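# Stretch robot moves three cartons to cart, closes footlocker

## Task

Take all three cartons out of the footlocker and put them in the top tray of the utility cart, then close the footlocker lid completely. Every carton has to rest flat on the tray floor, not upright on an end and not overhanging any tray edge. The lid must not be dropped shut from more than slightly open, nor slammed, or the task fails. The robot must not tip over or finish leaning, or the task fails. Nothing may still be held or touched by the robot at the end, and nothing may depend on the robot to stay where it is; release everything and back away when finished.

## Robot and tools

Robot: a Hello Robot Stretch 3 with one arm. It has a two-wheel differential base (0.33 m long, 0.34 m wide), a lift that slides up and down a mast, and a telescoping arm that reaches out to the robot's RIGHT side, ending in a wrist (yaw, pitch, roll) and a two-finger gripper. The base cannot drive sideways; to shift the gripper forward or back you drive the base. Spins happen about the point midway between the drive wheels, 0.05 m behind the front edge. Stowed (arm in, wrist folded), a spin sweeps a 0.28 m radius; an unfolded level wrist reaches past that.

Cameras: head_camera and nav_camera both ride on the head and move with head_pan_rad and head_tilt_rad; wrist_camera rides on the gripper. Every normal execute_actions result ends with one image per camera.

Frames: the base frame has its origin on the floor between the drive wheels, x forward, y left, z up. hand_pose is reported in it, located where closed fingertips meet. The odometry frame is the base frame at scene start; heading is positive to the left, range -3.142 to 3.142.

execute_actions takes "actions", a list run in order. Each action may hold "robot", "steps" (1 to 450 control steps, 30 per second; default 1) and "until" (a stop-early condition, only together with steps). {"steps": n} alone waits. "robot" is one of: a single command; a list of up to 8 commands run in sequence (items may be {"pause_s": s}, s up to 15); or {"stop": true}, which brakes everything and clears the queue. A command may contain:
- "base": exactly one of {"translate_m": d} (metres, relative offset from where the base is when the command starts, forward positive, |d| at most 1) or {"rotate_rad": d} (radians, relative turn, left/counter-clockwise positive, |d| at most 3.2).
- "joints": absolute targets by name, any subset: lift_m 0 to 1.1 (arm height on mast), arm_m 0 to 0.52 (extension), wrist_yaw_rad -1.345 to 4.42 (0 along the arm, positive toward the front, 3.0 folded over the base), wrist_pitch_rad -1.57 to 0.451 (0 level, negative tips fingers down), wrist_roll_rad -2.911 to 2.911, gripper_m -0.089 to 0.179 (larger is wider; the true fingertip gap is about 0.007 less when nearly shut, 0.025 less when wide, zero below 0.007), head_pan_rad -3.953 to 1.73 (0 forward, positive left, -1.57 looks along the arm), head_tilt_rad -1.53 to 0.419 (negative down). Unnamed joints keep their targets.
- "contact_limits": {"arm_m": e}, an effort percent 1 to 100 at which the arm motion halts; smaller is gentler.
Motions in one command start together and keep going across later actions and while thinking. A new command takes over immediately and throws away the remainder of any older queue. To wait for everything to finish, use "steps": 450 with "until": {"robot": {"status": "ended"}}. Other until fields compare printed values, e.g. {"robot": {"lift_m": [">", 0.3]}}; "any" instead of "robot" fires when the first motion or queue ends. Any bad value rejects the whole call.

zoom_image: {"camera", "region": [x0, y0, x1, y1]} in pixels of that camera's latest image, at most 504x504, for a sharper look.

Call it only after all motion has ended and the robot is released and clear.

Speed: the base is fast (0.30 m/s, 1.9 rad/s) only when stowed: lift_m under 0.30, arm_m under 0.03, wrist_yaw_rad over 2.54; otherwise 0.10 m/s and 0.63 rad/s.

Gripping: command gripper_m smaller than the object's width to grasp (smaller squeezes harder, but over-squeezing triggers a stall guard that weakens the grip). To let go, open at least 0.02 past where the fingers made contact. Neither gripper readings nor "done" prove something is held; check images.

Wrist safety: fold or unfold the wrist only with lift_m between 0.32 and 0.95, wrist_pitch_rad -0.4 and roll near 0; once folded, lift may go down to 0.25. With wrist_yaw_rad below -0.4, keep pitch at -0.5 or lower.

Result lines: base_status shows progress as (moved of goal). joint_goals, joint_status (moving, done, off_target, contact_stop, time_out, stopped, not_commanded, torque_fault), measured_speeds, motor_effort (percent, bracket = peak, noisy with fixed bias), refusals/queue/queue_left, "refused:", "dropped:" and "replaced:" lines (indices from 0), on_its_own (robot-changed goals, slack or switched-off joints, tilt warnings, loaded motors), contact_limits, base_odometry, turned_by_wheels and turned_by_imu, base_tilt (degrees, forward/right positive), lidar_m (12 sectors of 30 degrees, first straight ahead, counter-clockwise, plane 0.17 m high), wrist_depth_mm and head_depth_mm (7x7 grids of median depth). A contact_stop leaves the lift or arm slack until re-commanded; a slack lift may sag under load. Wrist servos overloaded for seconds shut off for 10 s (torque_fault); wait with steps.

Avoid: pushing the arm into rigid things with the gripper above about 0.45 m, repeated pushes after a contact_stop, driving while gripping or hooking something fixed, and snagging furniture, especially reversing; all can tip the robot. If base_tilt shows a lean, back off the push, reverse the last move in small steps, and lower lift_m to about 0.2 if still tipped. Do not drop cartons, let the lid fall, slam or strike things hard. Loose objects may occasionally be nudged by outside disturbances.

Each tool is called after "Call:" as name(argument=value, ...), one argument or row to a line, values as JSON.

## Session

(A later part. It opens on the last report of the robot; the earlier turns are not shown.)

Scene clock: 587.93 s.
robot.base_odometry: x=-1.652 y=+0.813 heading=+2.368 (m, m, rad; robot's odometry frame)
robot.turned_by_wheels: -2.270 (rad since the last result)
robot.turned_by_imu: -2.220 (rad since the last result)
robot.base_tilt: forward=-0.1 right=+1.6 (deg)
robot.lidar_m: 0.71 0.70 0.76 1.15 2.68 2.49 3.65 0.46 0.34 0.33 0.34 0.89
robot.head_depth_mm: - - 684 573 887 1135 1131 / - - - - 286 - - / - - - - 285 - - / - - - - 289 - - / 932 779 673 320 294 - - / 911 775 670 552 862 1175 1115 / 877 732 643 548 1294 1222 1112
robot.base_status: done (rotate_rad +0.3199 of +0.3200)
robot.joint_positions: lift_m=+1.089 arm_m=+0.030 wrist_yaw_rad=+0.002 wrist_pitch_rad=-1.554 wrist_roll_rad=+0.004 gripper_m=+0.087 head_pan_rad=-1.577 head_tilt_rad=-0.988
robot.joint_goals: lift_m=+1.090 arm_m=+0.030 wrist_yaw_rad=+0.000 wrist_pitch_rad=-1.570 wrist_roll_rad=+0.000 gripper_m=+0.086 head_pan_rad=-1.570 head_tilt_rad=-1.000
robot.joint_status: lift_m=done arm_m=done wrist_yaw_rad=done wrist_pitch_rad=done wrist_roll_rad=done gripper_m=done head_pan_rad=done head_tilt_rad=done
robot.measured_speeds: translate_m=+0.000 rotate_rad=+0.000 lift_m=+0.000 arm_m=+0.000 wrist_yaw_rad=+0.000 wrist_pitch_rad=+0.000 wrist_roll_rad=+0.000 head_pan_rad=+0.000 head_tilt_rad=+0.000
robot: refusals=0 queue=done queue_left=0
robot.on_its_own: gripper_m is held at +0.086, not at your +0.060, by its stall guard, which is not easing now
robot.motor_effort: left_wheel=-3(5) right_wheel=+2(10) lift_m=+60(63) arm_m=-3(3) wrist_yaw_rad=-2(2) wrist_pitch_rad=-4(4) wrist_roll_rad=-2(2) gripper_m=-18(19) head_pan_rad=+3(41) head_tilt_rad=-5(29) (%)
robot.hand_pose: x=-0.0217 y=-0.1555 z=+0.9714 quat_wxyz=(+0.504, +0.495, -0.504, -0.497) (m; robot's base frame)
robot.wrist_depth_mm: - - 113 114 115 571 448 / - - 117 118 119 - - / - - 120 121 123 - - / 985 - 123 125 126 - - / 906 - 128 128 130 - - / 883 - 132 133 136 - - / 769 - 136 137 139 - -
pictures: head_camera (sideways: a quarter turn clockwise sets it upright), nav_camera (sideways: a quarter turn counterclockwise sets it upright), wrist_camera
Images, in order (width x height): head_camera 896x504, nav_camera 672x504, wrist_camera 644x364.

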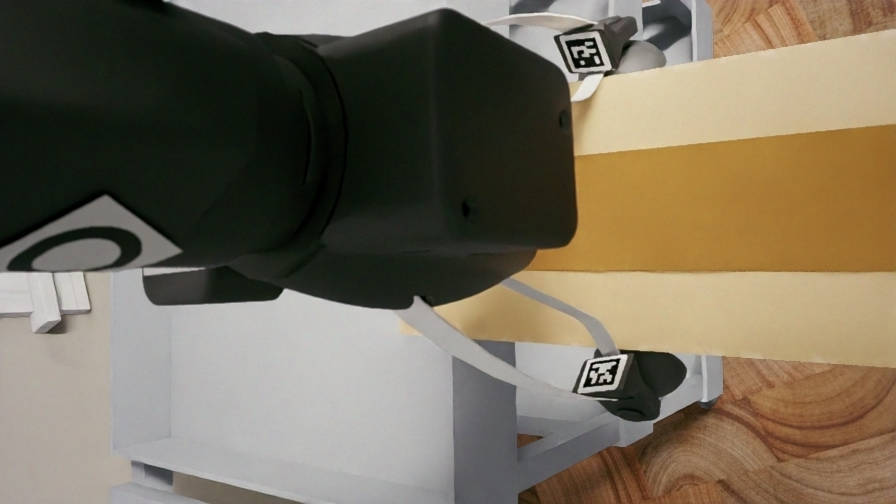

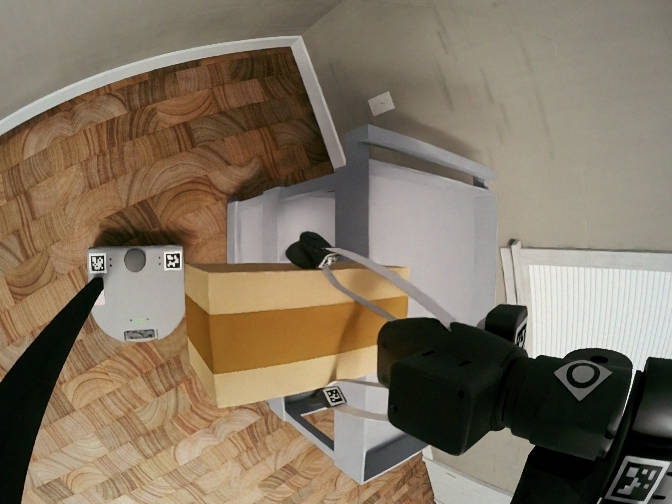

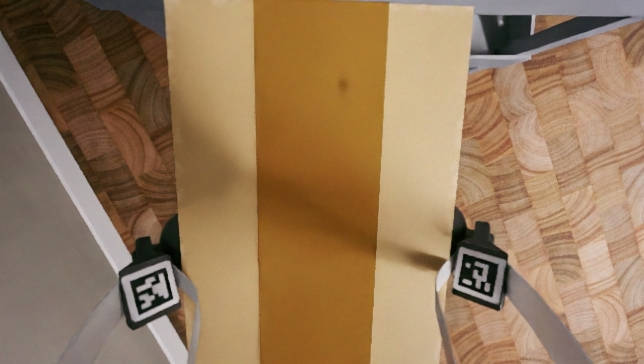

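Call:
execute_actions(
  actions=[
    {"robot":[{"base":{"translate_m":0.10},"joints":{"arm_m":0.43,"head_pan_rad":-1.75,"head_tilt_rad":-0.9}}],"steps":450,"until":{"robot":{"status":"ended"}}},
  ],
)

Scene clock: 609.90 s.
robot.base_odometry: x=-1.723 y=+0.883 heading=+2.368 (m, m, rad; robot's odometry frame)
robot.turned_by_wheels: +0.000 (rad since the last result)
robot.turned_by_imu: +0.001 (rad since the last result)
robot.base_tilt: forward=+0.0 right=+1.7 (deg)
robot.lidar_m: 0.62 0.61 0.66 1.00 2.82 2.56 3.71 0.47 0.34 0.33 0.94 0.77
robot.head_depth_mm: 1293 875 756 637 897 1130 1139 / 1164 866 753 636 878 1101 1139 / 1088 849 752 634 875 1039 1138 / 1018 852 749 634 860 847 1120 / 958 513 510 632 558 829 1102 / 920 511 498 627 550 825 1110 / 866 899 743 656 545 1264 1124
robot.base_status: done (translate_m +0.1000 of +0.1000)
robot.joint_positions: lift_m=+1.089 arm_m=+0.430 wrist_yaw_rad=+0.000 wrist_pitch_rad=-1.554 wrist_roll_rad=+0.004 gripper_m=+0.087 head_pan_rad=-1.743 head_tilt_rad=-0.902
robot.joint_goals: lift_m=+1.090 arm_m=+0.430 wrist_yaw_rad=+0.000 wrist_pitch_rad=-1.570 wrist_roll_rad=+0.000 gripper_m=+0.086 head_pan_rad=-1.750 head_tilt_rad=-0.900
robot.joint_status: lift_m=done arm_m=done wrist_yaw_rad=done wrist_pitch_rad=done wrist_roll_rad=done gripper_m=done head_pan_rad=done head_tilt_rad=done
robot.measured_speeds: translate_m=+0.000 rotate_rad=+0.000 lift_m=+0.000 arm_m=+0.000 wrist_yaw_rad=+0.000 wrist_pitch_rad=+0.000 wrist_roll_rad=+0.000 head_pan_rad=+0.000 head_tilt_rad=+0.000
robot: refusals=0 queue=done queue_left=0
robot.on_its_own: gripper_m is held at +0.086, not at your +0.060, by its stall guard, which is not easing now
robot.motor_effort: left_wheel=-3(4) right_wheel=+2(8) lift_m=+60(60) arm_m=+3(5) wrist_yaw_rad=-1(2) wrist_pitch_rad=-4(4) wrist_roll_rad=-2(1) gripper_m=-19(19) head_pan_rad=-3(17) head_tilt_rad=+1(10) (%)
robot.hand_pose: x=-0.0216 y=-0.5548 z=+0.9715 quat_wxyz=(+0.503, +0.495, -0.505, -0.497) (m; robot's base frame)
robot.wrist_depth_mm: 645 245 113 114 116 320 325 / 859 253 116 117 119 327 335 / - 264 120 121 122 340 344 / - 267 123 125 126 351 356 / 991 - 128 128 131 360 365 / 954 - 132 133 135 376 378 / 854 663 136 137 140 379 392
pictures: head_camera (sideways: a quarter turn clockwise sets it upright), nav_camera (sideways: a quarter turn counterclockwise sets it upright), wrist_camera
Images, in order (width x height): head_camera 896x504, nav_camera 672x504, wrist_camera 644x364.

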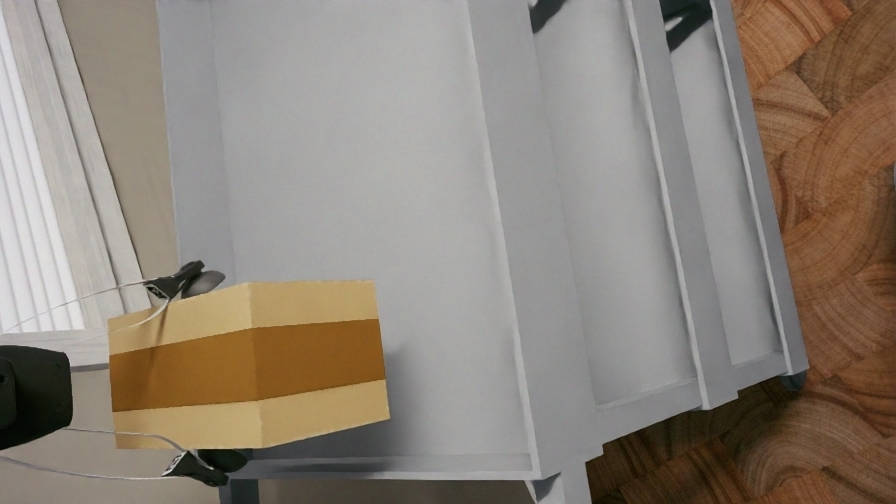

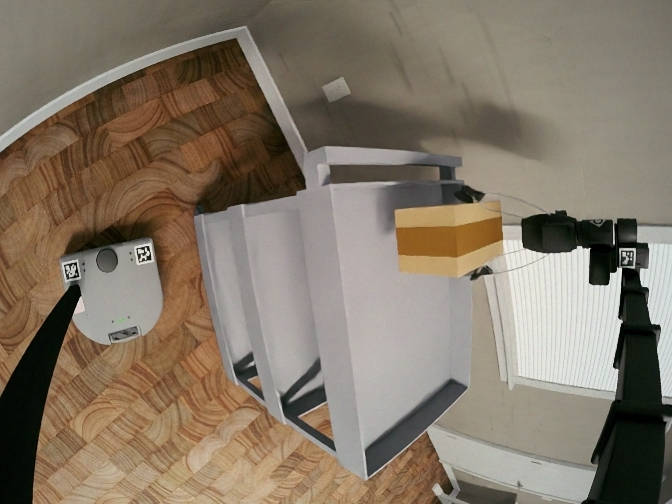

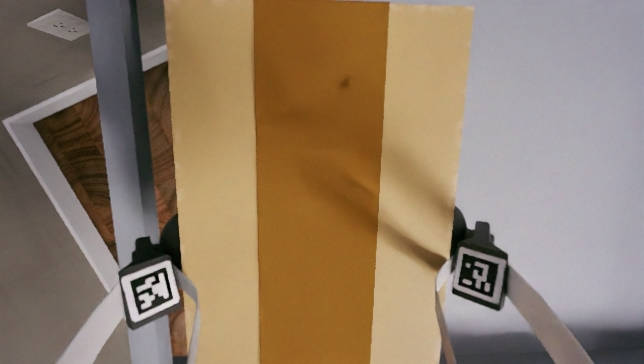

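Call:
execute_actions(
  actions=[
    {"robot":[{"base":{"translate_m":-0.015},"joints":{"head_pan_rad":-1.65,"head_tilt_rad":-0.75}},{"joints":{"lift_m":1.01}}],"steps":450,"until":{"robot":{"status":"ended"}}},
  ],
)

Scene clock: 624.07 s.
robot.base_odometry: x=-1.713 y=+0.873 heading=+2.369 (m, m, rad; robot's odometry frame)
robot.turned_by_wheels: +0.000 (rad since the last result)
robot.turned_by_imu: +0.001 (rad since the last result)
robot.base_tilt: forward=-0.1 right=+1.7 (deg)
robot.lidar_m: 0.63 0.62 0.67 1.02 2.82 2.55 3.74 0.47 0.34 0.33 0.34 0.79
robot.head_depth_mm: - - 880 747 618 832 951 / - 1207 877 745 616 832 940 / - 1107 873 744 616 818 796 / - 1054 846 566 600 814 797 / - - 657 558 595 811 782 / 847 941 856 691 611 537 795 / 808 894 958 691 1216 1277 1180
robot.base_status: done (translate_m -0.0150 of -0.0150)
robot.joint_positions: lift_m=+1.010 arm_m=+0.430 wrist_yaw_rad=+0.000 wrist_pitch_rad=-1.554 wrist_roll_rad=+0.004 gripper_m=+0.087 head_pan_rad=-1.657 head_tilt_rad=-0.755
robot.joint_goals: lift_m=+1.010 arm_m=+0.430 wrist_yaw_rad=+0.000 wrist_pitch_rad=-1.570 wrist_roll_rad=+0.000 gripper_m=+0.086 head_pan_rad=-1.650 head_tilt_rad=-0.750
robot.joint_status: lift_m=done arm_m=done wrist_yaw_rad=done wrist_pitch_rad=done wrist_roll_rad=done gripper_m=done head_pan_rad=done head_tilt_rad=done
robot.measured_speeds: translate_m=+0.000 rotate_rad=+0.000 lift_m=+0.000 arm_m=+0.000 wrist_yaw_rad=+0.000 wrist_pitch_rad=+0.000 wrist_roll_rad=+0.000 head_pan_rad=+0.000 head_tilt_rad=+0.000
robot: refusals=0 queue=done queue_left=0
robot.on_its_own: gripper_m is held at +0.086, not at your +0.060, by its stall guard, which is not easing now
robot.motor_effort: left_wheel=-3(5) right_wheel=+2(6) lift_m=+34(62) arm_m=+3(3) wrist_yaw_rad=+0(1) wrist_pitch_rad=-4(4) wrist_roll_rad=-2(1) gripper_m=-19(19) head_pan_rad=+3(13) head_tilt_rad=+2(16) (%)
robot.hand_pose: x=-0.0216 y=-0.5548 z=+0.8923 quat_wxyz=(+0.503, +0.495, -0.505, -0.497) (m; robot's base frame)
robot.wrist_depth_mm: 601 200 113 114 116 245 247 / 908 201 117 117 119 254 255 / 597 199 120 121 122 261 264 / 204 213 124 125 127 267 272 / 199 213 128 128 130 276 279 / 197 - 132 133 135 286 290 / 203 248 137 138 141 293 300
pictures: head_camera (sideways: a quarter turn clockwise sets it upright), nav_camera (sideways: a quarter turn counterclockwise sets it upright), wrist_camera
Images, in order (width x height): head_camera 896x504, nav_camera 672x504, wrist_camera 644x364.

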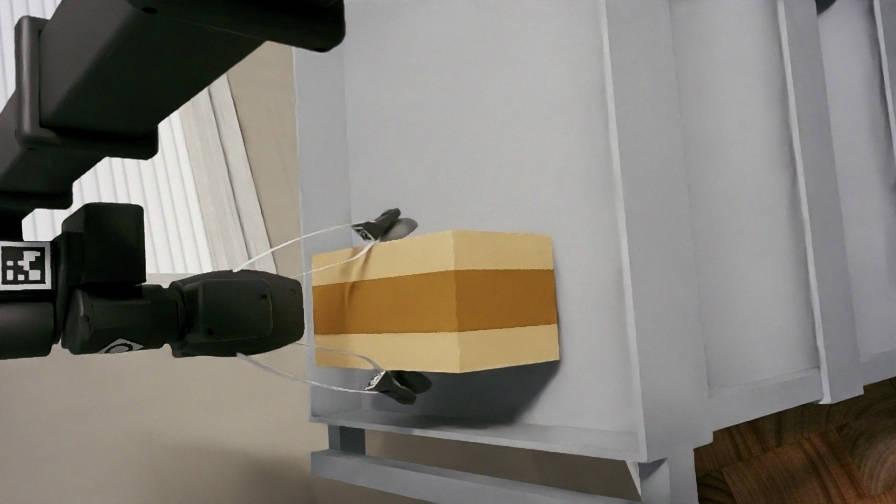

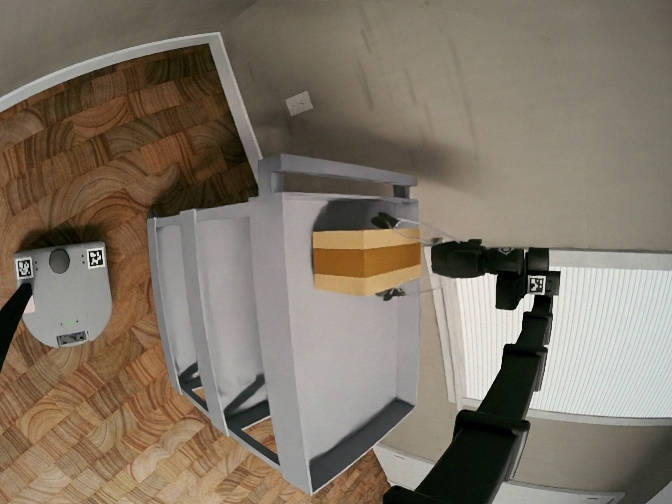

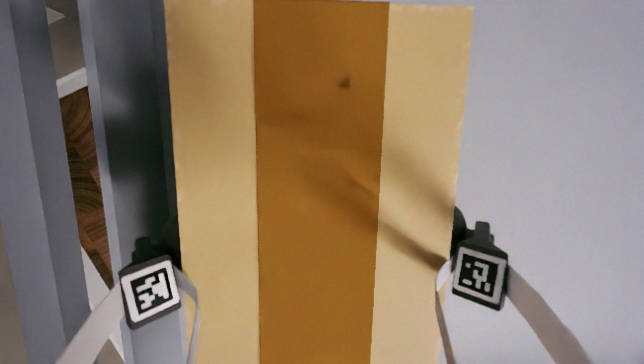

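Call:
execute_actions(
  actions=[
    {"robot":[{"base":{"translate_m":0.025}},{"joints":{"lift_m":0.994}},{"joints":{"gripper_m":0.15}},{"joints":{"lift_m":1.07}},{"joints":{"arm_m":0.0,"head_pan_rad":-1.9,"head_tilt_rad":-0.9}}],"steps":450,"until":{"robot":{"status":"ended"}}},
  ],
)

Scene clock: 639.13 s.
robot.base_odometry: x=-1.731 y=+0.890 heading=+2.368 (m, m, rad; robot's odometry frame)
robot.turned_by_wheels: +0.000 (rad since the last result)
robot.turned_by_imu: +0.002 (rad since the last result)
robot.base_tilt: forward=-0.1 right=+1.6 (deg)
robot.lidar_m: 0.61 0.60 0.65 0.98 2.83 2.56 3.72 0.47 0.34 0.33 0.94 0.76
robot.head_depth_mm: - - - 625 940 1220 1145 / - - - - 921 1175 1149 / - - - - 900 956 1136 / - - - - - - 1121 / - - - - - - 1102 / - - - - - - 1087 / - - - - 524 1202 1149
robot.base_status: done (translate_m +0.0250 of +0.0250)
robot.joint_positions: lift_m=+1.070 arm_m=+0.000 wrist_yaw_rad=+0.000 wrist_pitch_rad=-1.560 wrist_roll_rad=+0.004 gripper_m=+0.150 head_pan_rad=-1.893 head_tilt_rad=-0.889
robot.joint_goals: lift_m=+1.070 arm_m=+0.000 wrist_yaw_rad=+0.000 wrist_pitch_rad=-1.570 wrist_roll_rad=+0.000 gripper_m=+0.150 head_pan_rad=-1.900 head_tilt_rad=-0.900
robot.joint_status: lift_m=done arm_m=done wrist_yaw_rad=done wrist_pitch_rad=done wrist_roll_rad=done gripper_m=done head_pan_rad=done head_tilt_rad=done
robot.measured_speeds: translate_m=+0.000 rotate_rad=+0.000 lift_m=+0.000 arm_m=+0.000 wrist_yaw_rad=+0.000 wrist_pitch_rad=+0.000 wrist_roll_rad=+0.000 head_pan_rad=+0.000 head_tilt_rad=+0.000
robot: refusals=0 queue=done queue_left=0
robot.motor_effort: left_wheel=-3(4) right_wheel=+3(9) lift_m=+53(56) arm_m=-3(5) wrist_yaw_rad=+0(0) wrist_pitch_rad=-2(4) wrist_roll_rad=-2(1) gripper_m=+0(81) head_pan_rad=-3(23) head_tilt_rad=-5(16) (%)
robot.hand_pose: x=-0.0216 y=-0.1240 z=+0.9518 quat_wxyz=(+0.502, +0.496, -0.503, -0.498) (m; robot's base frame)
robot.wrist_depth_mm: - - - 606 603 612 595 / - - - - - - - / 948 - - - - - - / 858 - - - - - - / 780 - - - - - - / 722 - - - - - - / 652 903 - - - - -
pictures: head_camera (sideways: a quarter turn clockwise sets it upright), nav_camera (sideways: a quarter turn counterclockwise sets it upright), wrist_camera
Images, in order (width x height): head_camera 896x504, nav_camera 672x504, wrist_camera 644x364.

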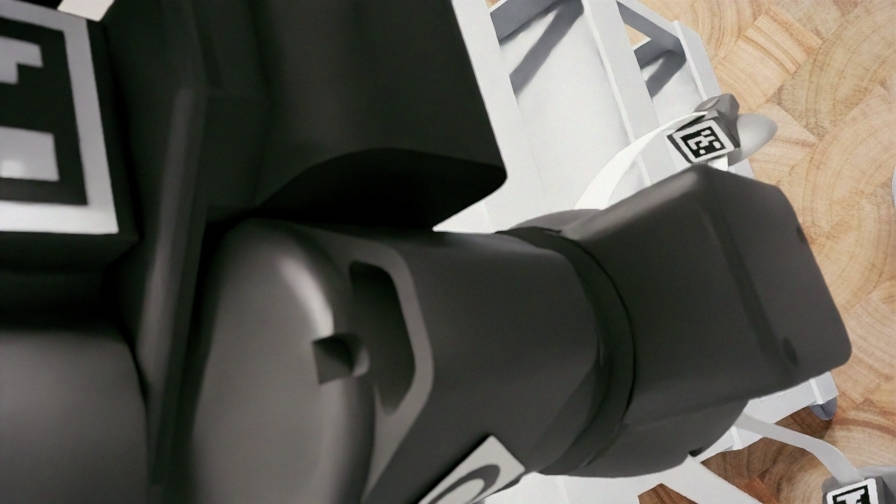

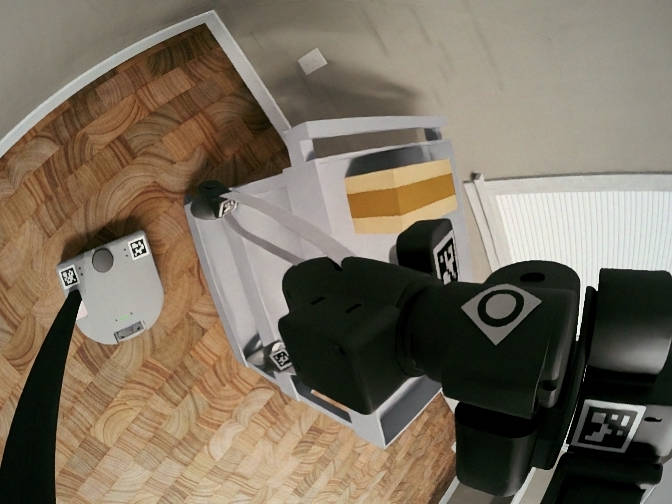

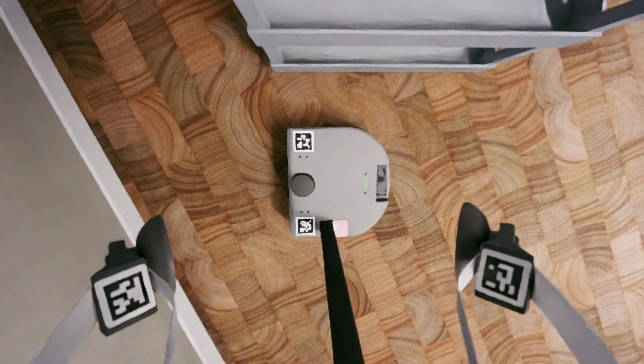

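Call:
execute_actions(
  actions=[
    {"robot":{"base":{"rotate_rad":2.604},"joints":{"wrist_yaw_rad":1.6,"lift_m":0.28,"gripper_m":0.03,"head_pan_rad":-1.57,"head_tilt_rad":-1.05}},"steps":100,"until":{"robot":{"wrist_yaw_rad":[">",1.4]}}},
    {"robot":{"joints":{"wrist_pitch_rad":-0.4}},"steps":100,"until":{"robot":{"wrist_pitch_rad":[">",-0.6]}}},
    {"robot":{"joints":{"wrist_yaw_rad":2.8}},"steps":300,"until":{"robot":{"status":"ended"}}},
    {"robot":[{"base":{"translate_m":1.0}},{"base":{"translate_m":1.0}},{"base":{"translate_m":0.374}},{"base":{"rotate_rad":0.945},"joints":{"lift_m":0.45}}],"steps":450,"until":{"robot":{"status":"ended"}}},
    {"steps":200,"until":{"robot":{"status":"ended"}}},
  ],
)

Scene clock: 709.17 s.
robot.base_odometry: x=-1.120 y=-1.404 heading=-0.366 (m, m, rad; robot's odometry frame)
robot.turned_by_wheels: +3.549 (rad since the last result)
robot.turned_by_imu: +3.487 (rad since the last result)
robot.base_tilt: forward=+0.0 right=+1.7 (deg)
robot.lidar_m: 2.80 2.74 2.96 2.45 2.25 2.04 1.95 1.30 0.41 0.40 0.42 0.57
robot.head_depth_mm: 871 1034 1271 1483 1350 1215 1120 / 860 1000 1255 1478 1308 1233 1127 / 856 964 1166 1366 1206 1233 - / 855 961 1159 1405 1208 1225 - / 850 960 1153 1403 1310 1195 1106 / 845 956 1151 1391 1310 1192 1106 / 839 954 1145 1333 1217 1186 1104
robot.base_status: done (rotate_rad +0.9449 of +0.9450)
robot.joint_positions: lift_m=+0.450 arm_m=+0.000 wrist_yaw_rad=+2.798 wrist_pitch_rad=-0.417 wrist_roll_rad=+0.004 gripper_m=+0.030 head_pan_rad=-1.576 head_tilt_rad=-1.038
robot.joint_goals: lift_m=+0.450 arm_m=+0.000 wrist_yaw_rad=+2.800 wrist_pitch_rad=-0.400 wrist_roll_rad=+0.000 gripper_m=+0.030 head_pan_rad=-1.570 head_tilt_rad=-1.050
robot.joint_status: lift_m=done arm_m=done wrist_yaw_rad=done wrist_pitch_rad=done wrist_roll_rad=done gripper_m=done head_pan_rad=done head_tilt_rad=done
robot.measured_speeds: translate_m=+0.000 rotate_rad=+0.000 lift_m=+0.000 arm_m=+0.000 wrist_yaw_rad=+0.000 wrist_pitch_rad=+0.000 wrist_roll_rad=+0.000 head_pan_rad=+0.000 head_tilt_rad=+0.000
robot: refusals=0 queue=done queue_left=0
robot.motor_effort: left_wheel=-3(10) right_wheel=+2(10) lift_m=+52(53) arm_m=-3(3) wrist_yaw_rad=+2(3) wrist_pitch_rad=+7(8) wrist_roll_rad=-2(1) gripper_m=+1(81) head_pan_rad=+3(26) head_tilt_rad=-6(18) (%)
robot.hand_pose: x=+0.0543 y=+0.0661 z=+0.4624 quat_wxyz=(+0.263, +0.708, +0.026, +0.655) (m; robot's base frame)
robot.wrist_depth_mm: - - - - - - - / - - - - - - - / - - - - - - - / - - - - - - 979 / 798 832 855 830 821 817 802 / 718 - 703 708 701 686 686 / 605 583 611 594 601 598 595
pictures: head_camera (sideways: a quarter turn clockwise sets it upright), nav_camera (sideways: a quarter turn counterclockwise sets it upright), wrist_camera
Images, in order (width x height): head_camera 896x504, nav_camera 672x504, wrist_camera 644x364.

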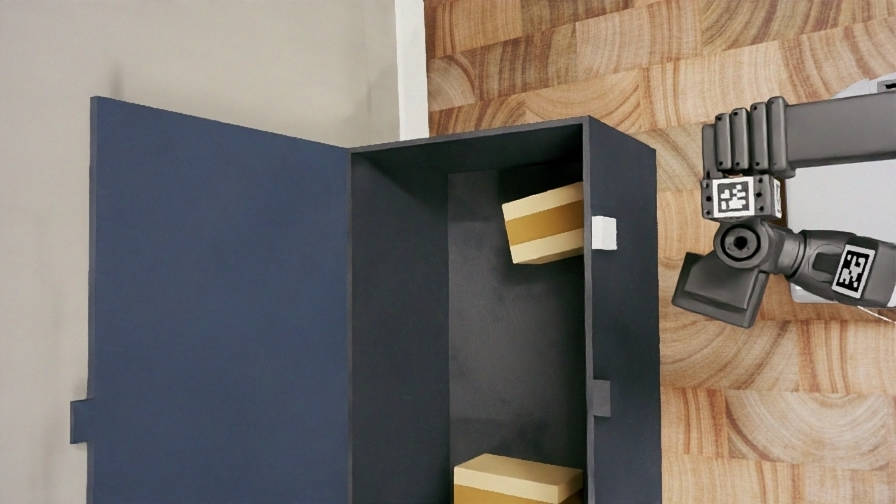

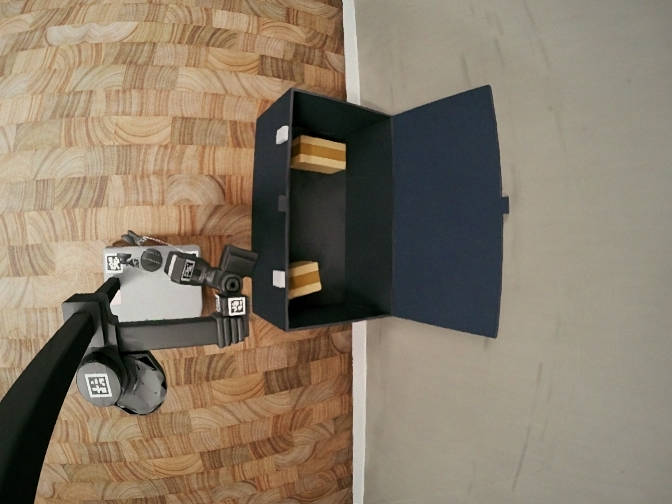

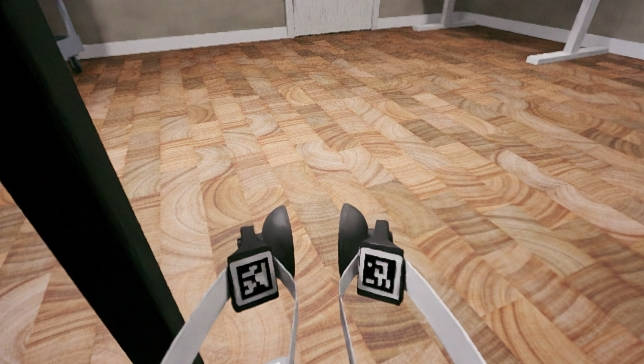

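Call:
execute_actions(
  actions=[
    {"robot":{"base":{"translate_m":-0.04},"joints":{"wrist_yaw_rad":0.25,"arm_m":0.395,"gripper_m":0.165}},"steps":100,"until":{"robot":{"wrist_yaw_rad":["<",1.7]}}},
    {"robot":{"joints":{"wrist_pitch_rad":-1.57}},"steps":300,"until":{"robot":{"status":"ended"}}},
    {"robot":{"joints":{"lift_m":0.33}},"steps":300,"until":{"robot":{"status":"ended"}}},
  ],
)

Scene clock: 732.20 s.
robot.base_odometry: x=-1.158 y=-1.390 heading=-0.366 (m, m, rad; robot's odometry frame)
robot.turned_by_wheels: +0.000 (rad since the last result)
robot.turned_by_imu: -0.028 (rad since the last result)
robot.base_tilt: forward=-0.1 right=+1.5 (deg)
robot.lidar_m: 2.85 2.76 2.98 2.48 2.27 2.01 1.90 1.35 0.46 0.44 0.44 0.58
robot.head_depth_mm: 890 1057 1299 1487 1348 1228 1112 / 880 1044 1284 1473 1344 1225 1131 / 871 1026 1259 1445 1287 1213 - / 863 995 1219 1389 1117 1213 - / 854 983 1196 1422 1218 1213 1107 / 846 972 1183 1413 1171 1207 1103 / 835 962 1169 1387 1311 1201 1107
robot.base_status: done (translate_m -0.0400 of -0.0400)
robot.joint_positions: lift_m=+0.450 arm_m=+0.308 wrist_yaw_rad=+0.196 wrist_pitch_rad=-1.566 wrist_roll_rad=+0.092 gripper_m=+0.165 head_pan_rad=-1.576 head_tilt_rad=-1.038
robot.joint_goals: lift_m=+0.450 arm_m=+0.308 wrist_yaw_rad=+0.250 wrist_pitch_rad=-1.570 wrist_roll_rad=+0.000 gripper_m=+0.165 head_pan_rad=-1.570 head_tilt_rad=-1.050
robot.joint_status: lift_m=contact_stop arm_m=contact_stop wrist_yaw_rad=off_target wrist_pitch_rad=done wrist_roll_rad=done gripper_m=done head_pan_rad=done head_tilt_rad=done
robot.measured_speeds: translate_m=-0.001 rotate_rad=+0.002 lift_m=+0.006 arm_m=-0.020 wrist_yaw_rad=+0.000 wrist_pitch_rad=+0.024 wrist_roll_rad=+0.000 head_pan_rad=+0.000 head_tilt_rad=+0.000
robot: refusals=0 queue=dropped queue_left=0
robot.on_its_own: lift_m is slack since a contact_stop, until your next command for it (your +0.330 is given up); arm_m is slack since a contact_stop, until your next command for it (your +0.395 is given up)
robot.motor_effort: left_wheel=-4(12) right_wheel=-2(25) lift_m=+29(53) arm_m=+7(28) wrist_yaw_rad=+61(78) wrist_pitch_rad=+1(58) wrist_roll_rad=-32(45) gripper_m=+0(83) head_pan_rad=+3(3) head_tilt_rad=-6(5) (%)
robot.hand_pose: x=-0.0261 y=-0.4303 z=+0.3328 quat_wxyz=(+0.526, +0.524, -0.474, -0.472) (m; robot's base frame)
robot.wrist_depth_mm: 428 432 433 330 397 239 168 / 446 445 448 340 390 235 168 / 454 457 461 471 439 234 175 / 191 196 203 211 221 206 184 / 515 516 507 531 528 529 532 / 526 531 534 538 555 - 555 / 535 543 557 - 563 566 583
pictures: head_camera (sideways: a quarter turn clockwise sets it upright), nav_camera (sideways: a quarter turn counterclockwise sets it upright), wrist_camera
Images, in order (width x height): head_camera 896x504, nav_camera 672x504, wrist_camera 644x364.

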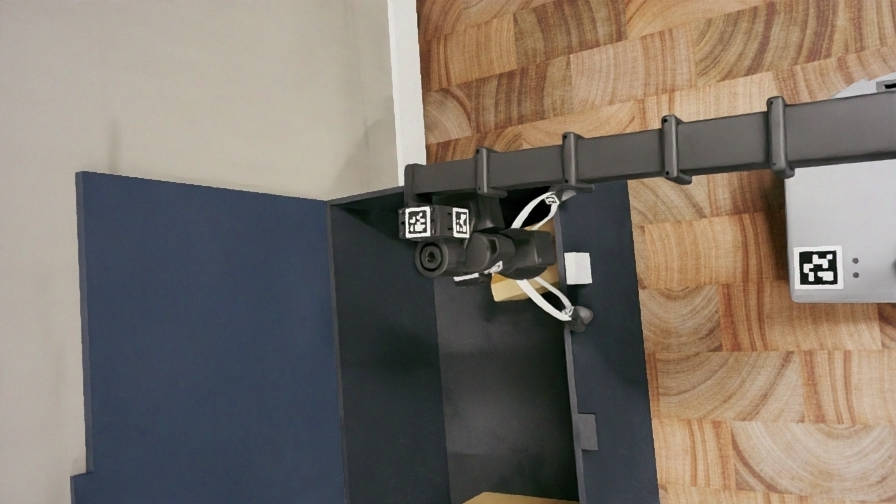

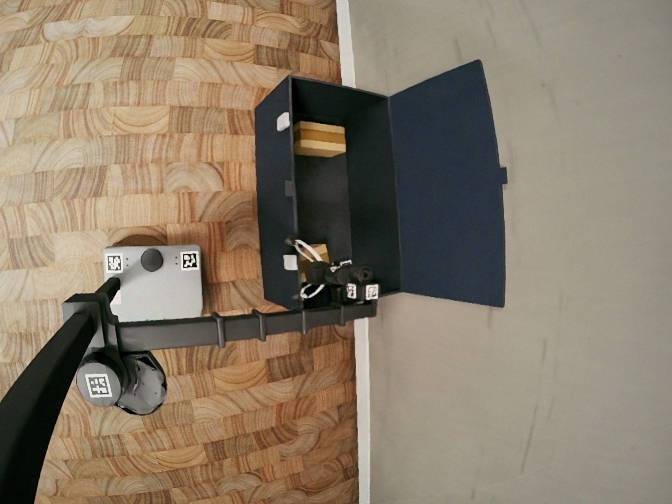

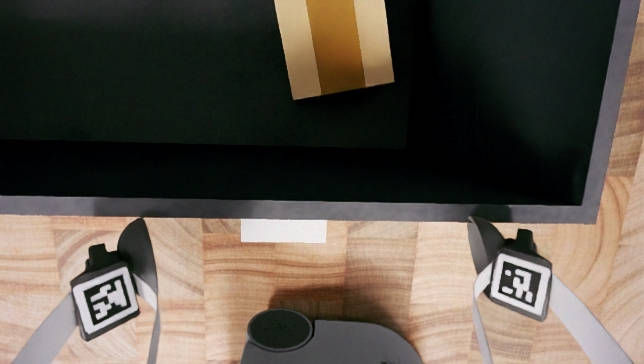

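Lift was too low and clipped the rim. Back off and up.

Call:
execute_actions(
  actions=[
    {"robot":{"joints":{"arm_m":0.27,"lift_m":0.53}},"steps":300,"until":{"robot":{"status":"ended"}}},
    {"robot":{"joints":{"arm_m":0.50,"wrist_yaw_rad":0.3,"wrist_roll_rad":0}},"steps":300,"until":{"robot":{"status":"ended"}}},
  ],
)

Scene clock: 741.67 s.
robot.base_odometry: x=-1.158 y=-1.390 heading=-0.366 (m, m, rad; robot's odometry frame)
robot.turned_by_wheels: +0.000 (rad since the last result)
robot.turned_by_imu: -0.001 (rad since the last result)
robot.base_tilt: forward=+0.0 right=+1.6 (deg)
robot.lidar_m: 2.84 2.77 2.98 2.85 2.28 2.01 1.90 1.35 0.46 0.43 0.44 0.58
robot.head_depth_mm: 885 1054 1294 1482 1349 1227 1114 / 878 1043 1280 1470 1368 1243 - / 869 1003 1263 1257 1150 1218 - / 863 977 - 1438 1194 1214 - / 853 988 1194 1421 1213 1213 1107 / 845 974 1183 1411 1169 1204 1105 / 835 956 1162 1399 1303 1206 1101
robot.base_status: done (translate_m -0.0400 of -0.0400)
robot.joint_positions: lift_m=+0.530 arm_m=+0.500 wrist_yaw_rad=+0.298 wrist_pitch_rad=-1.561 wrist_roll_rad=+0.005 gripper_m=+0.165 head_pan_rad=-1.576 head_tilt_rad=-1.039
robot.joint_goals: lift_m=+0.530 arm_m=+0.500 wrist_yaw_rad=+0.300 wrist_pitch_rad=-1.570 wrist_roll_rad=+0.000 gripper_m=+0.165 head_pan_rad=-1.570 head_tilt_rad=-1.050
robot.joint_status: lift_m=done arm_m=done wrist_yaw_rad=done wrist_pitch_rad=done wrist_roll_rad=done gripper_m=done head_pan_rad=done head_tilt_rad=done
robot.measured_speeds: translate_m=+0.000 rotate_rad=+0.000 lift_m=+0.000 arm_m=+0.000 wrist_yaw_rad=+0.000 wrist_pitch_rad=+0.000 wrist_roll_rad=+0.000 head_pan_rad=+0.000 head_tilt_rad=+0.000
robot: refusals=0 queue=done queue_left=0
robot.motor_effort: left_wheel=+0(7) right_wheel=-3(17) lift_m=+53(57) arm_m=+3(9) wrist_yaw_rad=+2(58) wrist_pitch_rad=-1(1) wrist_roll_rad=-2(31) gripper_m=+1(2) head_pan_rad=+2(3) head_tilt_rad=-5(5) (%)
robot.hand_pose: x=-0.0280 y=-0.6239 z=+0.4118 quat_wxyz=(+0.570, +0.566, -0.424, -0.419) (m; robot's base frame)
robot.wrist_depth_mm: 492 499 501 514 475 264 451 / 507 519 520 524 478 271 574 / 521 530 528 530 429 281 580 / 540 548 558 447 386 589 591 / 459 550 569 564 351 602 625 / 356 391 432 486 326 - 646 / 281 303 333 363 338 664 668
pictures: head_camera (sideways: a quarter turn clockwise sets it upright), nav_camera (sideways: a quarter turn counterclockwise sets it upright), wrist_camera
Images, in order (width x height): head_camera 896x504, nav_camera 672x504, wrist_camera 644x364.

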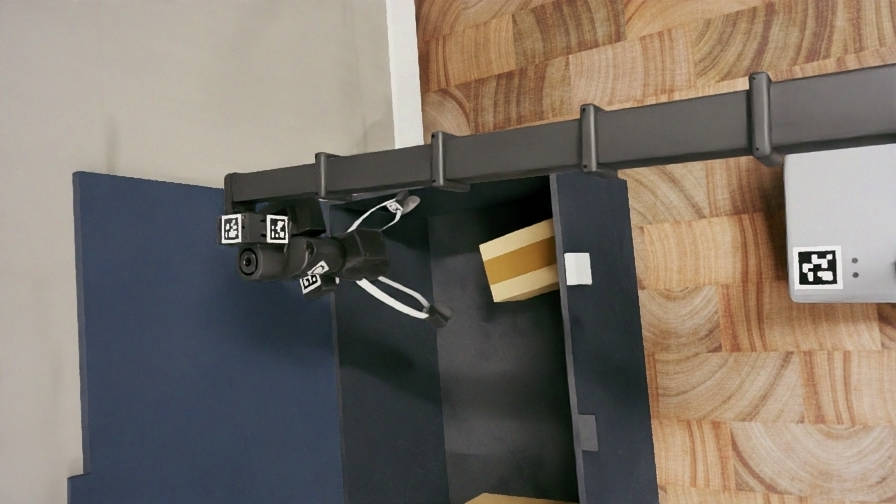

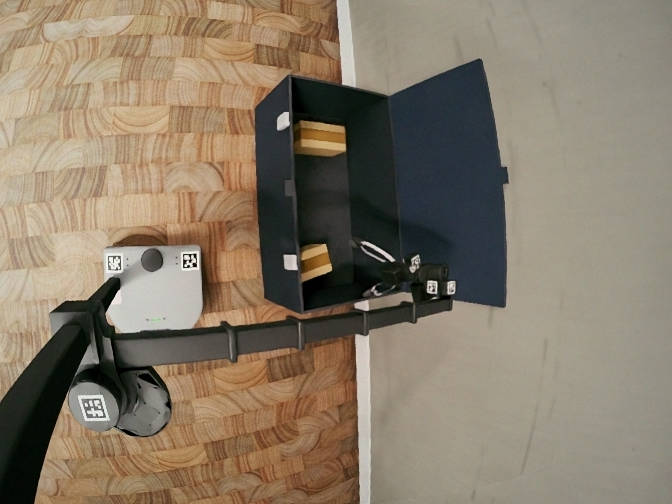

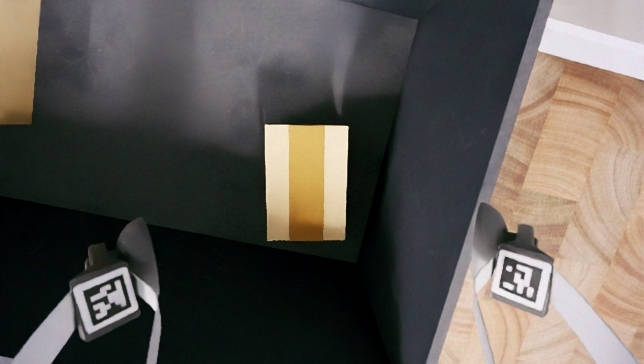

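Call:
execute_actions(
  actions=[
    {"robot":{"joints":{"arm_m":0.465,"gripper_m":0.152,"lift_m":0.40}},"steps":300,"until":{"robot":{"status":"ended"}}},
  ],
)

Scene clock: 757.07 s.
robot.base_odometry: x=-1.158 y=-1.390 heading=-0.366 (m, m, rad; robot's odometry frame)
robot.turned_by_wheels: +0.000 (rad since the last result)
robot.turned_by_imu: +0.001 (rad since the last result)
robot.base_tilt: forward=+0.0 right=+1.6 (deg)
robot.lidar_m: 2.84 2.78 2.98 2.86 2.28 2.01 1.91 1.35 0.46 0.44 0.44 0.58
robot.head_depth_mm: 889 1055 1300 1477 1350 1224 1112 / 878 1041 1280 1484 1344 1213 1126 / 867 1031 1223 1477 1204 1206 - / 863 1001 1182 1425 1193 1213 - / 853 980 1209 1420 1211 1212 1108 / 846 971 1186 1416 1174 1211 1105 / 831 959 1161 1397 1303 1202 1097
robot.base_status: done (translate_m -0.0400 of -0.0400)
robot.joint_positions: lift_m=+0.400 arm_m=+0.465 wrist_yaw_rad=+0.298 wrist_pitch_rad=-1.561 wrist_roll_rad=+0.005 gripper_m=+0.152 head_pan_rad=-1.576 head_tilt_rad=-1.039
robot.joint_goals: lift_m=+0.400 arm_m=+0.465 wrist_yaw_rad=+0.300 wrist_pitch_rad=-1.570 wrist_roll_rad=+0.000 gripper_m=+0.152 head_pan_rad=-1.570 head_tilt_rad=-1.050
robot.joint_status: lift_m=done arm_m=done wrist_yaw_rad=done wrist_pitch_rad=done wrist_roll_rad=done gripper_m=done head_pan_rad=done head_tilt_rad=done
robot.measured_speeds: translate_m=+0.000 rotate_rad=+0.000 lift_m=+0.000 arm_m=+0.000 wrist_yaw_rad=+0.000 wrist_pitch_rad=+0.000 wrist_roll_rad=+0.000 head_pan_rad=+0.000 head_tilt_rad=+0.000
robot: refusals=0 queue=done queue_left=0
robot.motor_effort: left_wheel=+0(0) right_wheel=-3(3) lift_m=+28(54) arm_m=-4(4) wrist_yaw_rad=+3(2) wrist_pitch_rad=-1(1) wrist_roll_rad=-2(2) gripper_m=+0(58) head_pan_rad=+2(2) head_tilt_rad=-5(5) (%)
robot.hand_pose: x=-0.0280 y=-0.5896 z=+0.2827 quat_wxyz=(+0.570, +0.566, -0.424, -0.419) (m; robot's base frame)
robot.wrist_depth_mm: 376 380 384 398 397 260 170 / 390 399 405 403 404 246 165 / 399 411 409 299 414 233 158 / 412 420 413 308 396 219 153 / 397 424 436 317 361 189 148 / 304 - 370 408 332 - 141 / 246 255 284 312 301 187 129
pictures: head_camera (sideways: a quarter turn clockwise sets it upright), nav_camera (sideways: a quarter turn counterclockwise sets it upright), wrist_camera
Images, in order (width x height): head_camera 896x504, nav_camera 672x504, wrist_camera 644x364.

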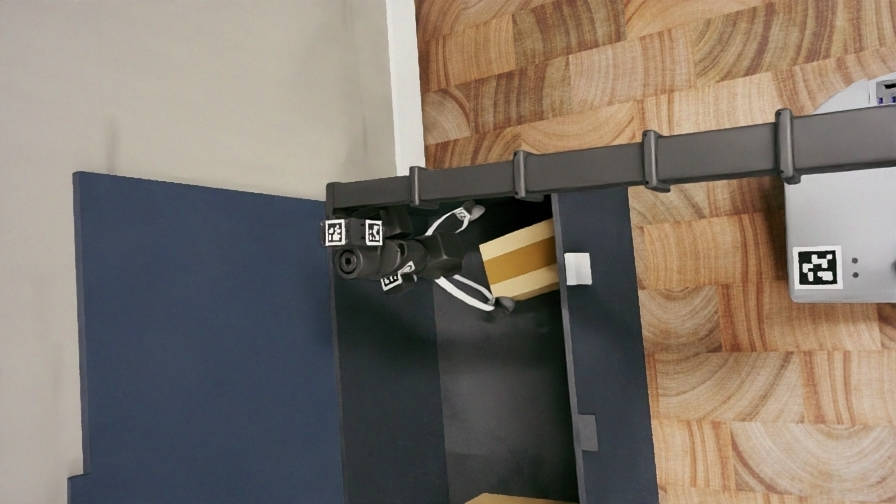

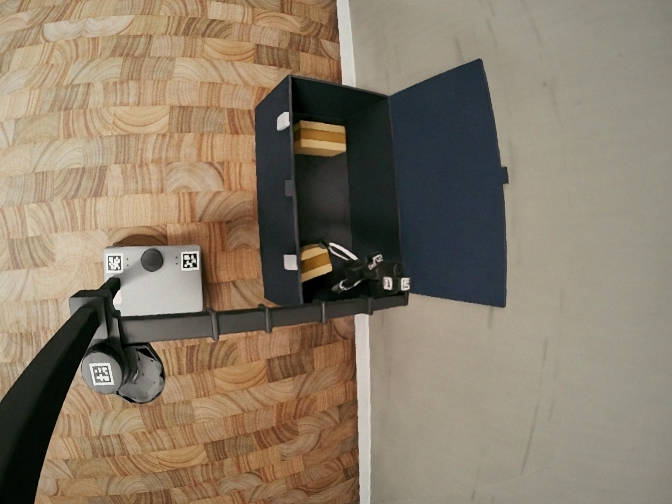

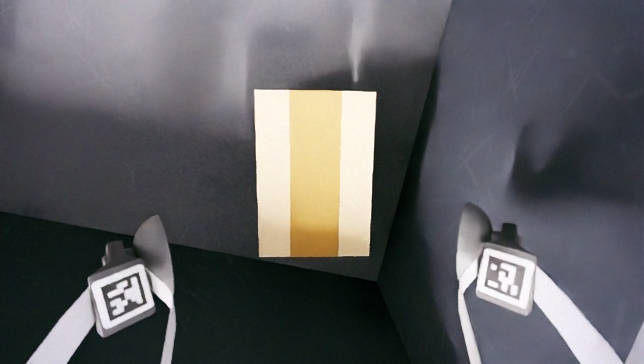

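Call:
execute_actions(
  actions=[],
)

Scene clock: 787.33 s.
robot.base_odometry: x=-1.158 y=-1.390 heading=-0.366 (m, m, rad; robot's odometry frame)
robot.turned_by_wheels: +0.000 (rad since the last result)
robot.turned_by_imu: +0.001 (rad since the last result)
robot.base_tilt: forward=-0.1 right=+1.6 (deg)
robot.lidar_m: 2.85 2.78 2.99 2.86 2.27 2.01 1.90 1.35 0.46 0.43 0.44 0.58
robot.head_depth_mm: 885 1053 1301 1485 1353 1217 1117 / 876 1040 1283 1477 1343 1218 1125 / 868 1033 1231 1472 1207 1207 - / 863 999 1177 1422 1189 1215 - / 853 985 1200 1418 1211 1209 1106 / 845 971 1175 1409 1176 1201 1104 / 834 958 1165 1404 1303 1203 1101
robot.base_status: done (translate_m -0.0400 of -0.0400)
robot.joint_positions: lift_m=+0.400 arm_m=+0.465 wrist_yaw_rad=+0.298 wrist_pitch_rad=-1.561 wrist_roll_rad=+0.005 gripper_m=+0.152 head_pan_rad=-1.576 head_tilt_rad=-1.039
robot.joint_goals: lift_m=+0.400 arm_m=+0.465 wrist_yaw_rad=+0.300 wrist_pitch_rad=-1.570 wrist_roll_rad=+0.000 gripper_m=+0.152 head_pan_rad=-1.570 head_tilt_rad=-1.050
robot.joint_status: lift_m=done arm_m=done wrist_yaw_rad=done wrist_pitch_rad=done wrist_roll_rad=done gripper_m=done head_pan_rad=done head_tilt_rad=done
robot.measured_speeds: translate_m=+0.000 rotate_rad=+0.000 lift_m=+0.000 arm_m=+0.000 wrist_yaw_rad=+0.000 wrist_pitch_rad=+0.000 wrist_roll_rad=+0.000 head_pan_rad=+0.000 head_tilt_rad=+0.000
robot: refusals=0 queue=done queue_left=0
robot.motor_effort: left_wheel=+0(0) right_wheel=-3(3) lift_m=+27(27) arm_m=-3(4) wrist_yaw_rad=+1(2) wrist_pitch_rad=-1(1) wrist_roll_rad=-2(2) gripper_m=+0(0) head_pan_rad=+3(3) head_tilt_rad=-4(5) (%)
robot.hand_pose: x=-0.0280 y=-0.5896 z=+0.2827 quat_wxyz=(+0.570, +0.566, -0.424, -0.419) (m; robot's base frame)
robot.wrist_depth_mm: 378 385 391 391 394 259 171 / 388 398 398 401 406 246 164 / 400 409 411 298 409 233 158 / 410 414 422 307 393 220 152 / 394 425 432 319 362 187 148 / 307 - 365 410 333 - 141 / 247 255 284 309 302 186 129
pictures: head_camera (sideways: a quarter turn clockwise sets it upright), nav_camera (sideways: a quarter turn counterclockwise sets it upright), wrist_camera
Images, in order (width x height): head_camera 896x504, nav_camera 672x504, wrist_camera 644x364.

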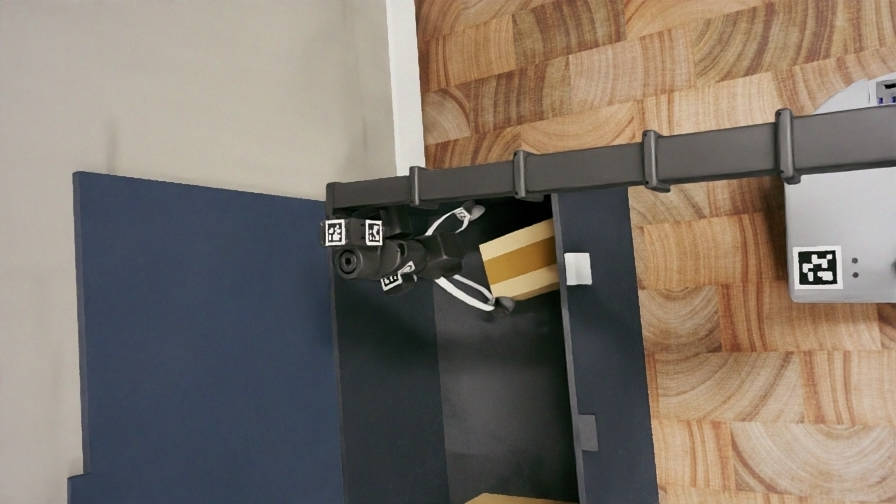

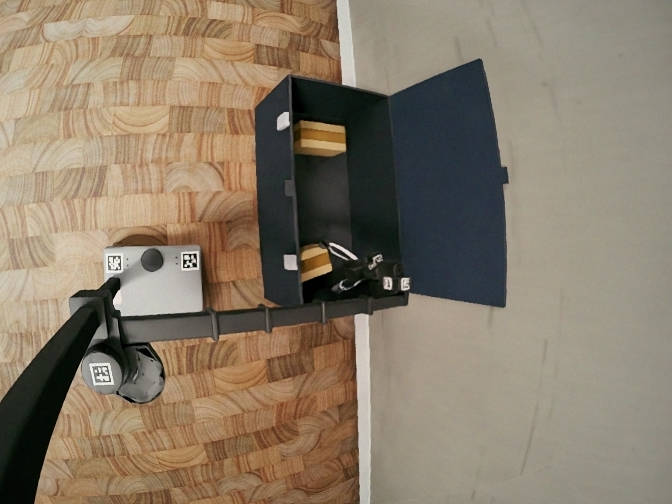

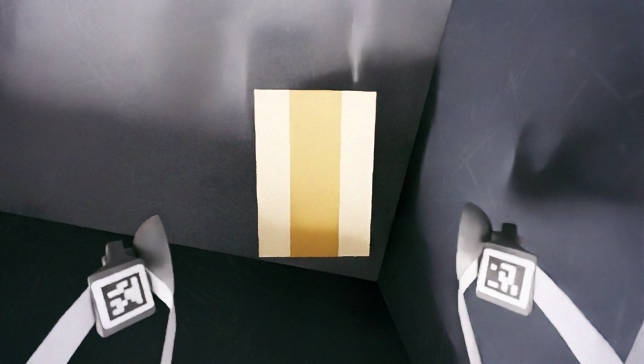

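Call:
execute_actions(
  actions=[
    {"robot":{"joints":{"lift_m":0.29,"arm_m":0.47}},"steps":200,"until":{"robot":{"status":"ended"}}},
  ],
)

Scene clock: 793.53 s.
robot.base_odometry: x=-1.158 y=-1.390 heading=-0.366 (m, m, rad; robot's odometry frame)
robot.turned_by_wheels: +0.000 (rad since the last result)
robot.turned_by_imu: +0.001 (rad since the last result)
robot.base_tilt: forward=+0.0 right=+1.7 (deg)
robot.lidar_m: 2.84 2.77 2.98 2.86 2.28 2.01 1.91 1.35 0.46 0.44 0.45 0.58
robot.head_depth_mm: 887 1058 1298 1491 1354 1227 1118 / 876 1043 1275 1477 1348 1217 1141 / 869 1030 1263 1471 1309 1216 - / 863 995 1216 1415 1187 1212 - / 850 982 1203 1418 1207 1207 1104 / 844 972 1180 1407 1175 1205 1106 / 831 960 1165 1398 1307 1203 1104
robot.base_status: done (translate_m -0.0400 of -0.0400)
robot.joint_positions: lift_m=+0.290 arm_m=+0.470 wrist_yaw_rad=+0.298 wrist_pitch_rad=-1.561 wrist_roll_rad=+0.005 gripper_m=+0.152 head_pan_rad=-1.576 head_tilt_rad=-1.039
robot.joint_goals: lift_m=+0.290 arm_m=+0.470 wrist_yaw_rad=+0.300 wrist_pitch_rad=-1.570 wrist_roll_rad=+0.000 gripper_m=+0.152 head_pan_rad=-1.570 head_tilt_rad=-1.050
robot.joint_status: lift_m=done arm_m=done wrist_yaw_rad=done wrist_pitch_rad=done wrist_roll_rad=done gripper_m=done head_pan_rad=done head_tilt_rad=done
robot.measured_speeds: translate_m=+0.000 rotate_rad=+0.000 lift_m=+0.000 arm_m=+0.000 wrist_yaw_rad=+0.000 wrist_pitch_rad=+0.000 wrist_roll_rad=+0.000 head_pan_rad=+0.000 head_tilt_rad=+0.000
robot: refusals=0 queue=done queue_left=0
robot.motor_effort: left_wheel=+0(0) right_wheel=-3(3) lift_m=+27(29) arm_m=+3(1) wrist_yaw_rad=+2(2) wrist_pitch_rad=-1(1) wrist_roll_rad=-2(2) gripper_m=+0(0) head_pan_rad=+2(3) head_tilt_rad=-5(5) (%)
robot.hand_pose: x=-0.0280 y=-0.5939 z=+0.1727 quat_wxyz=(+0.570, +0.566, -0.424, -0.419) (m; robot's base frame)
robot.wrist_depth_mm: 282 285 288 289 290 257 170 / 288 291 289 295 302 246 164 / 298 302 190 189 306 231 158 / 306 308 195 195 294 218 152 / 316 319 202 201 275 188 147 / 312 - 207 206 279 - 140 / 255 262 280 289 287 187 128
pictures: head_camera (sideways: a quarter turn clockwise sets it upright), nav_camera (sideways: a quarter turn counterclockwise sets it upright), wrist_camera
Images, in order (width x height): head_camera 896x504, nav_camera 672x504, wrist_camera 644x364.

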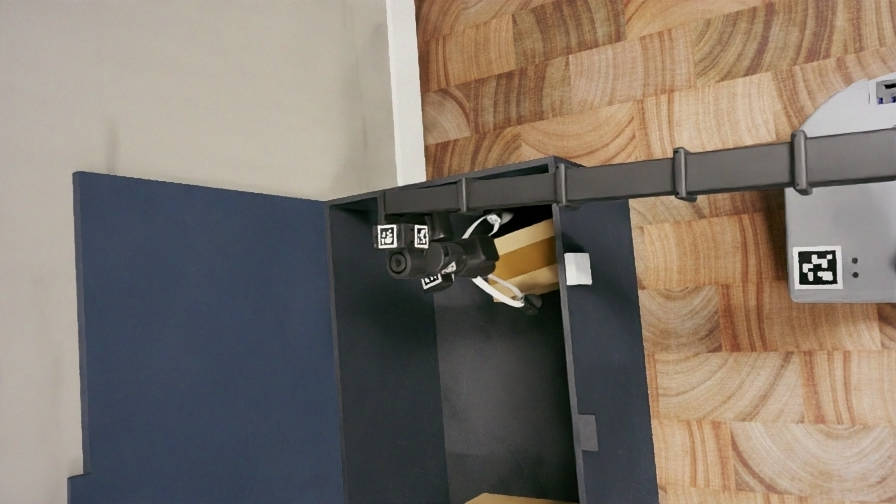

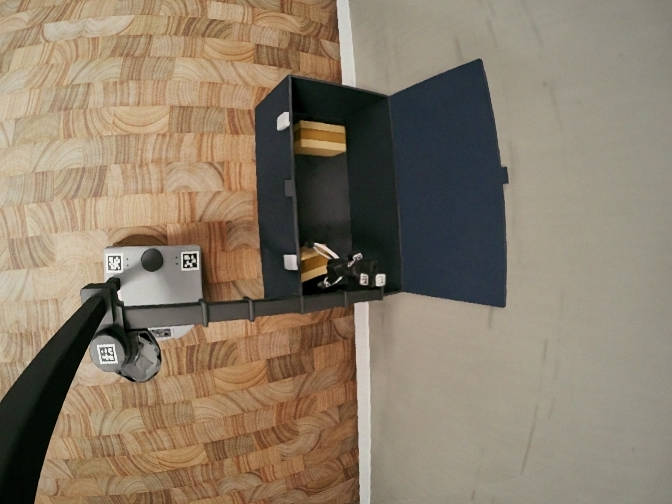

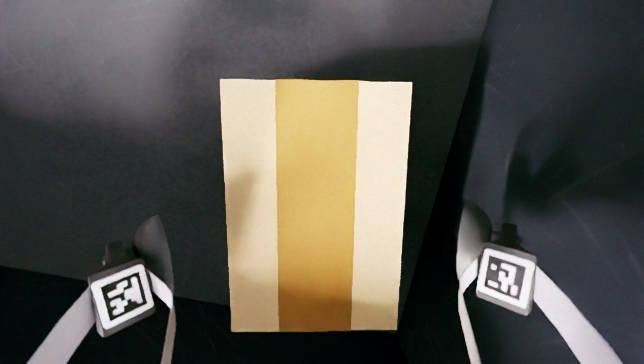

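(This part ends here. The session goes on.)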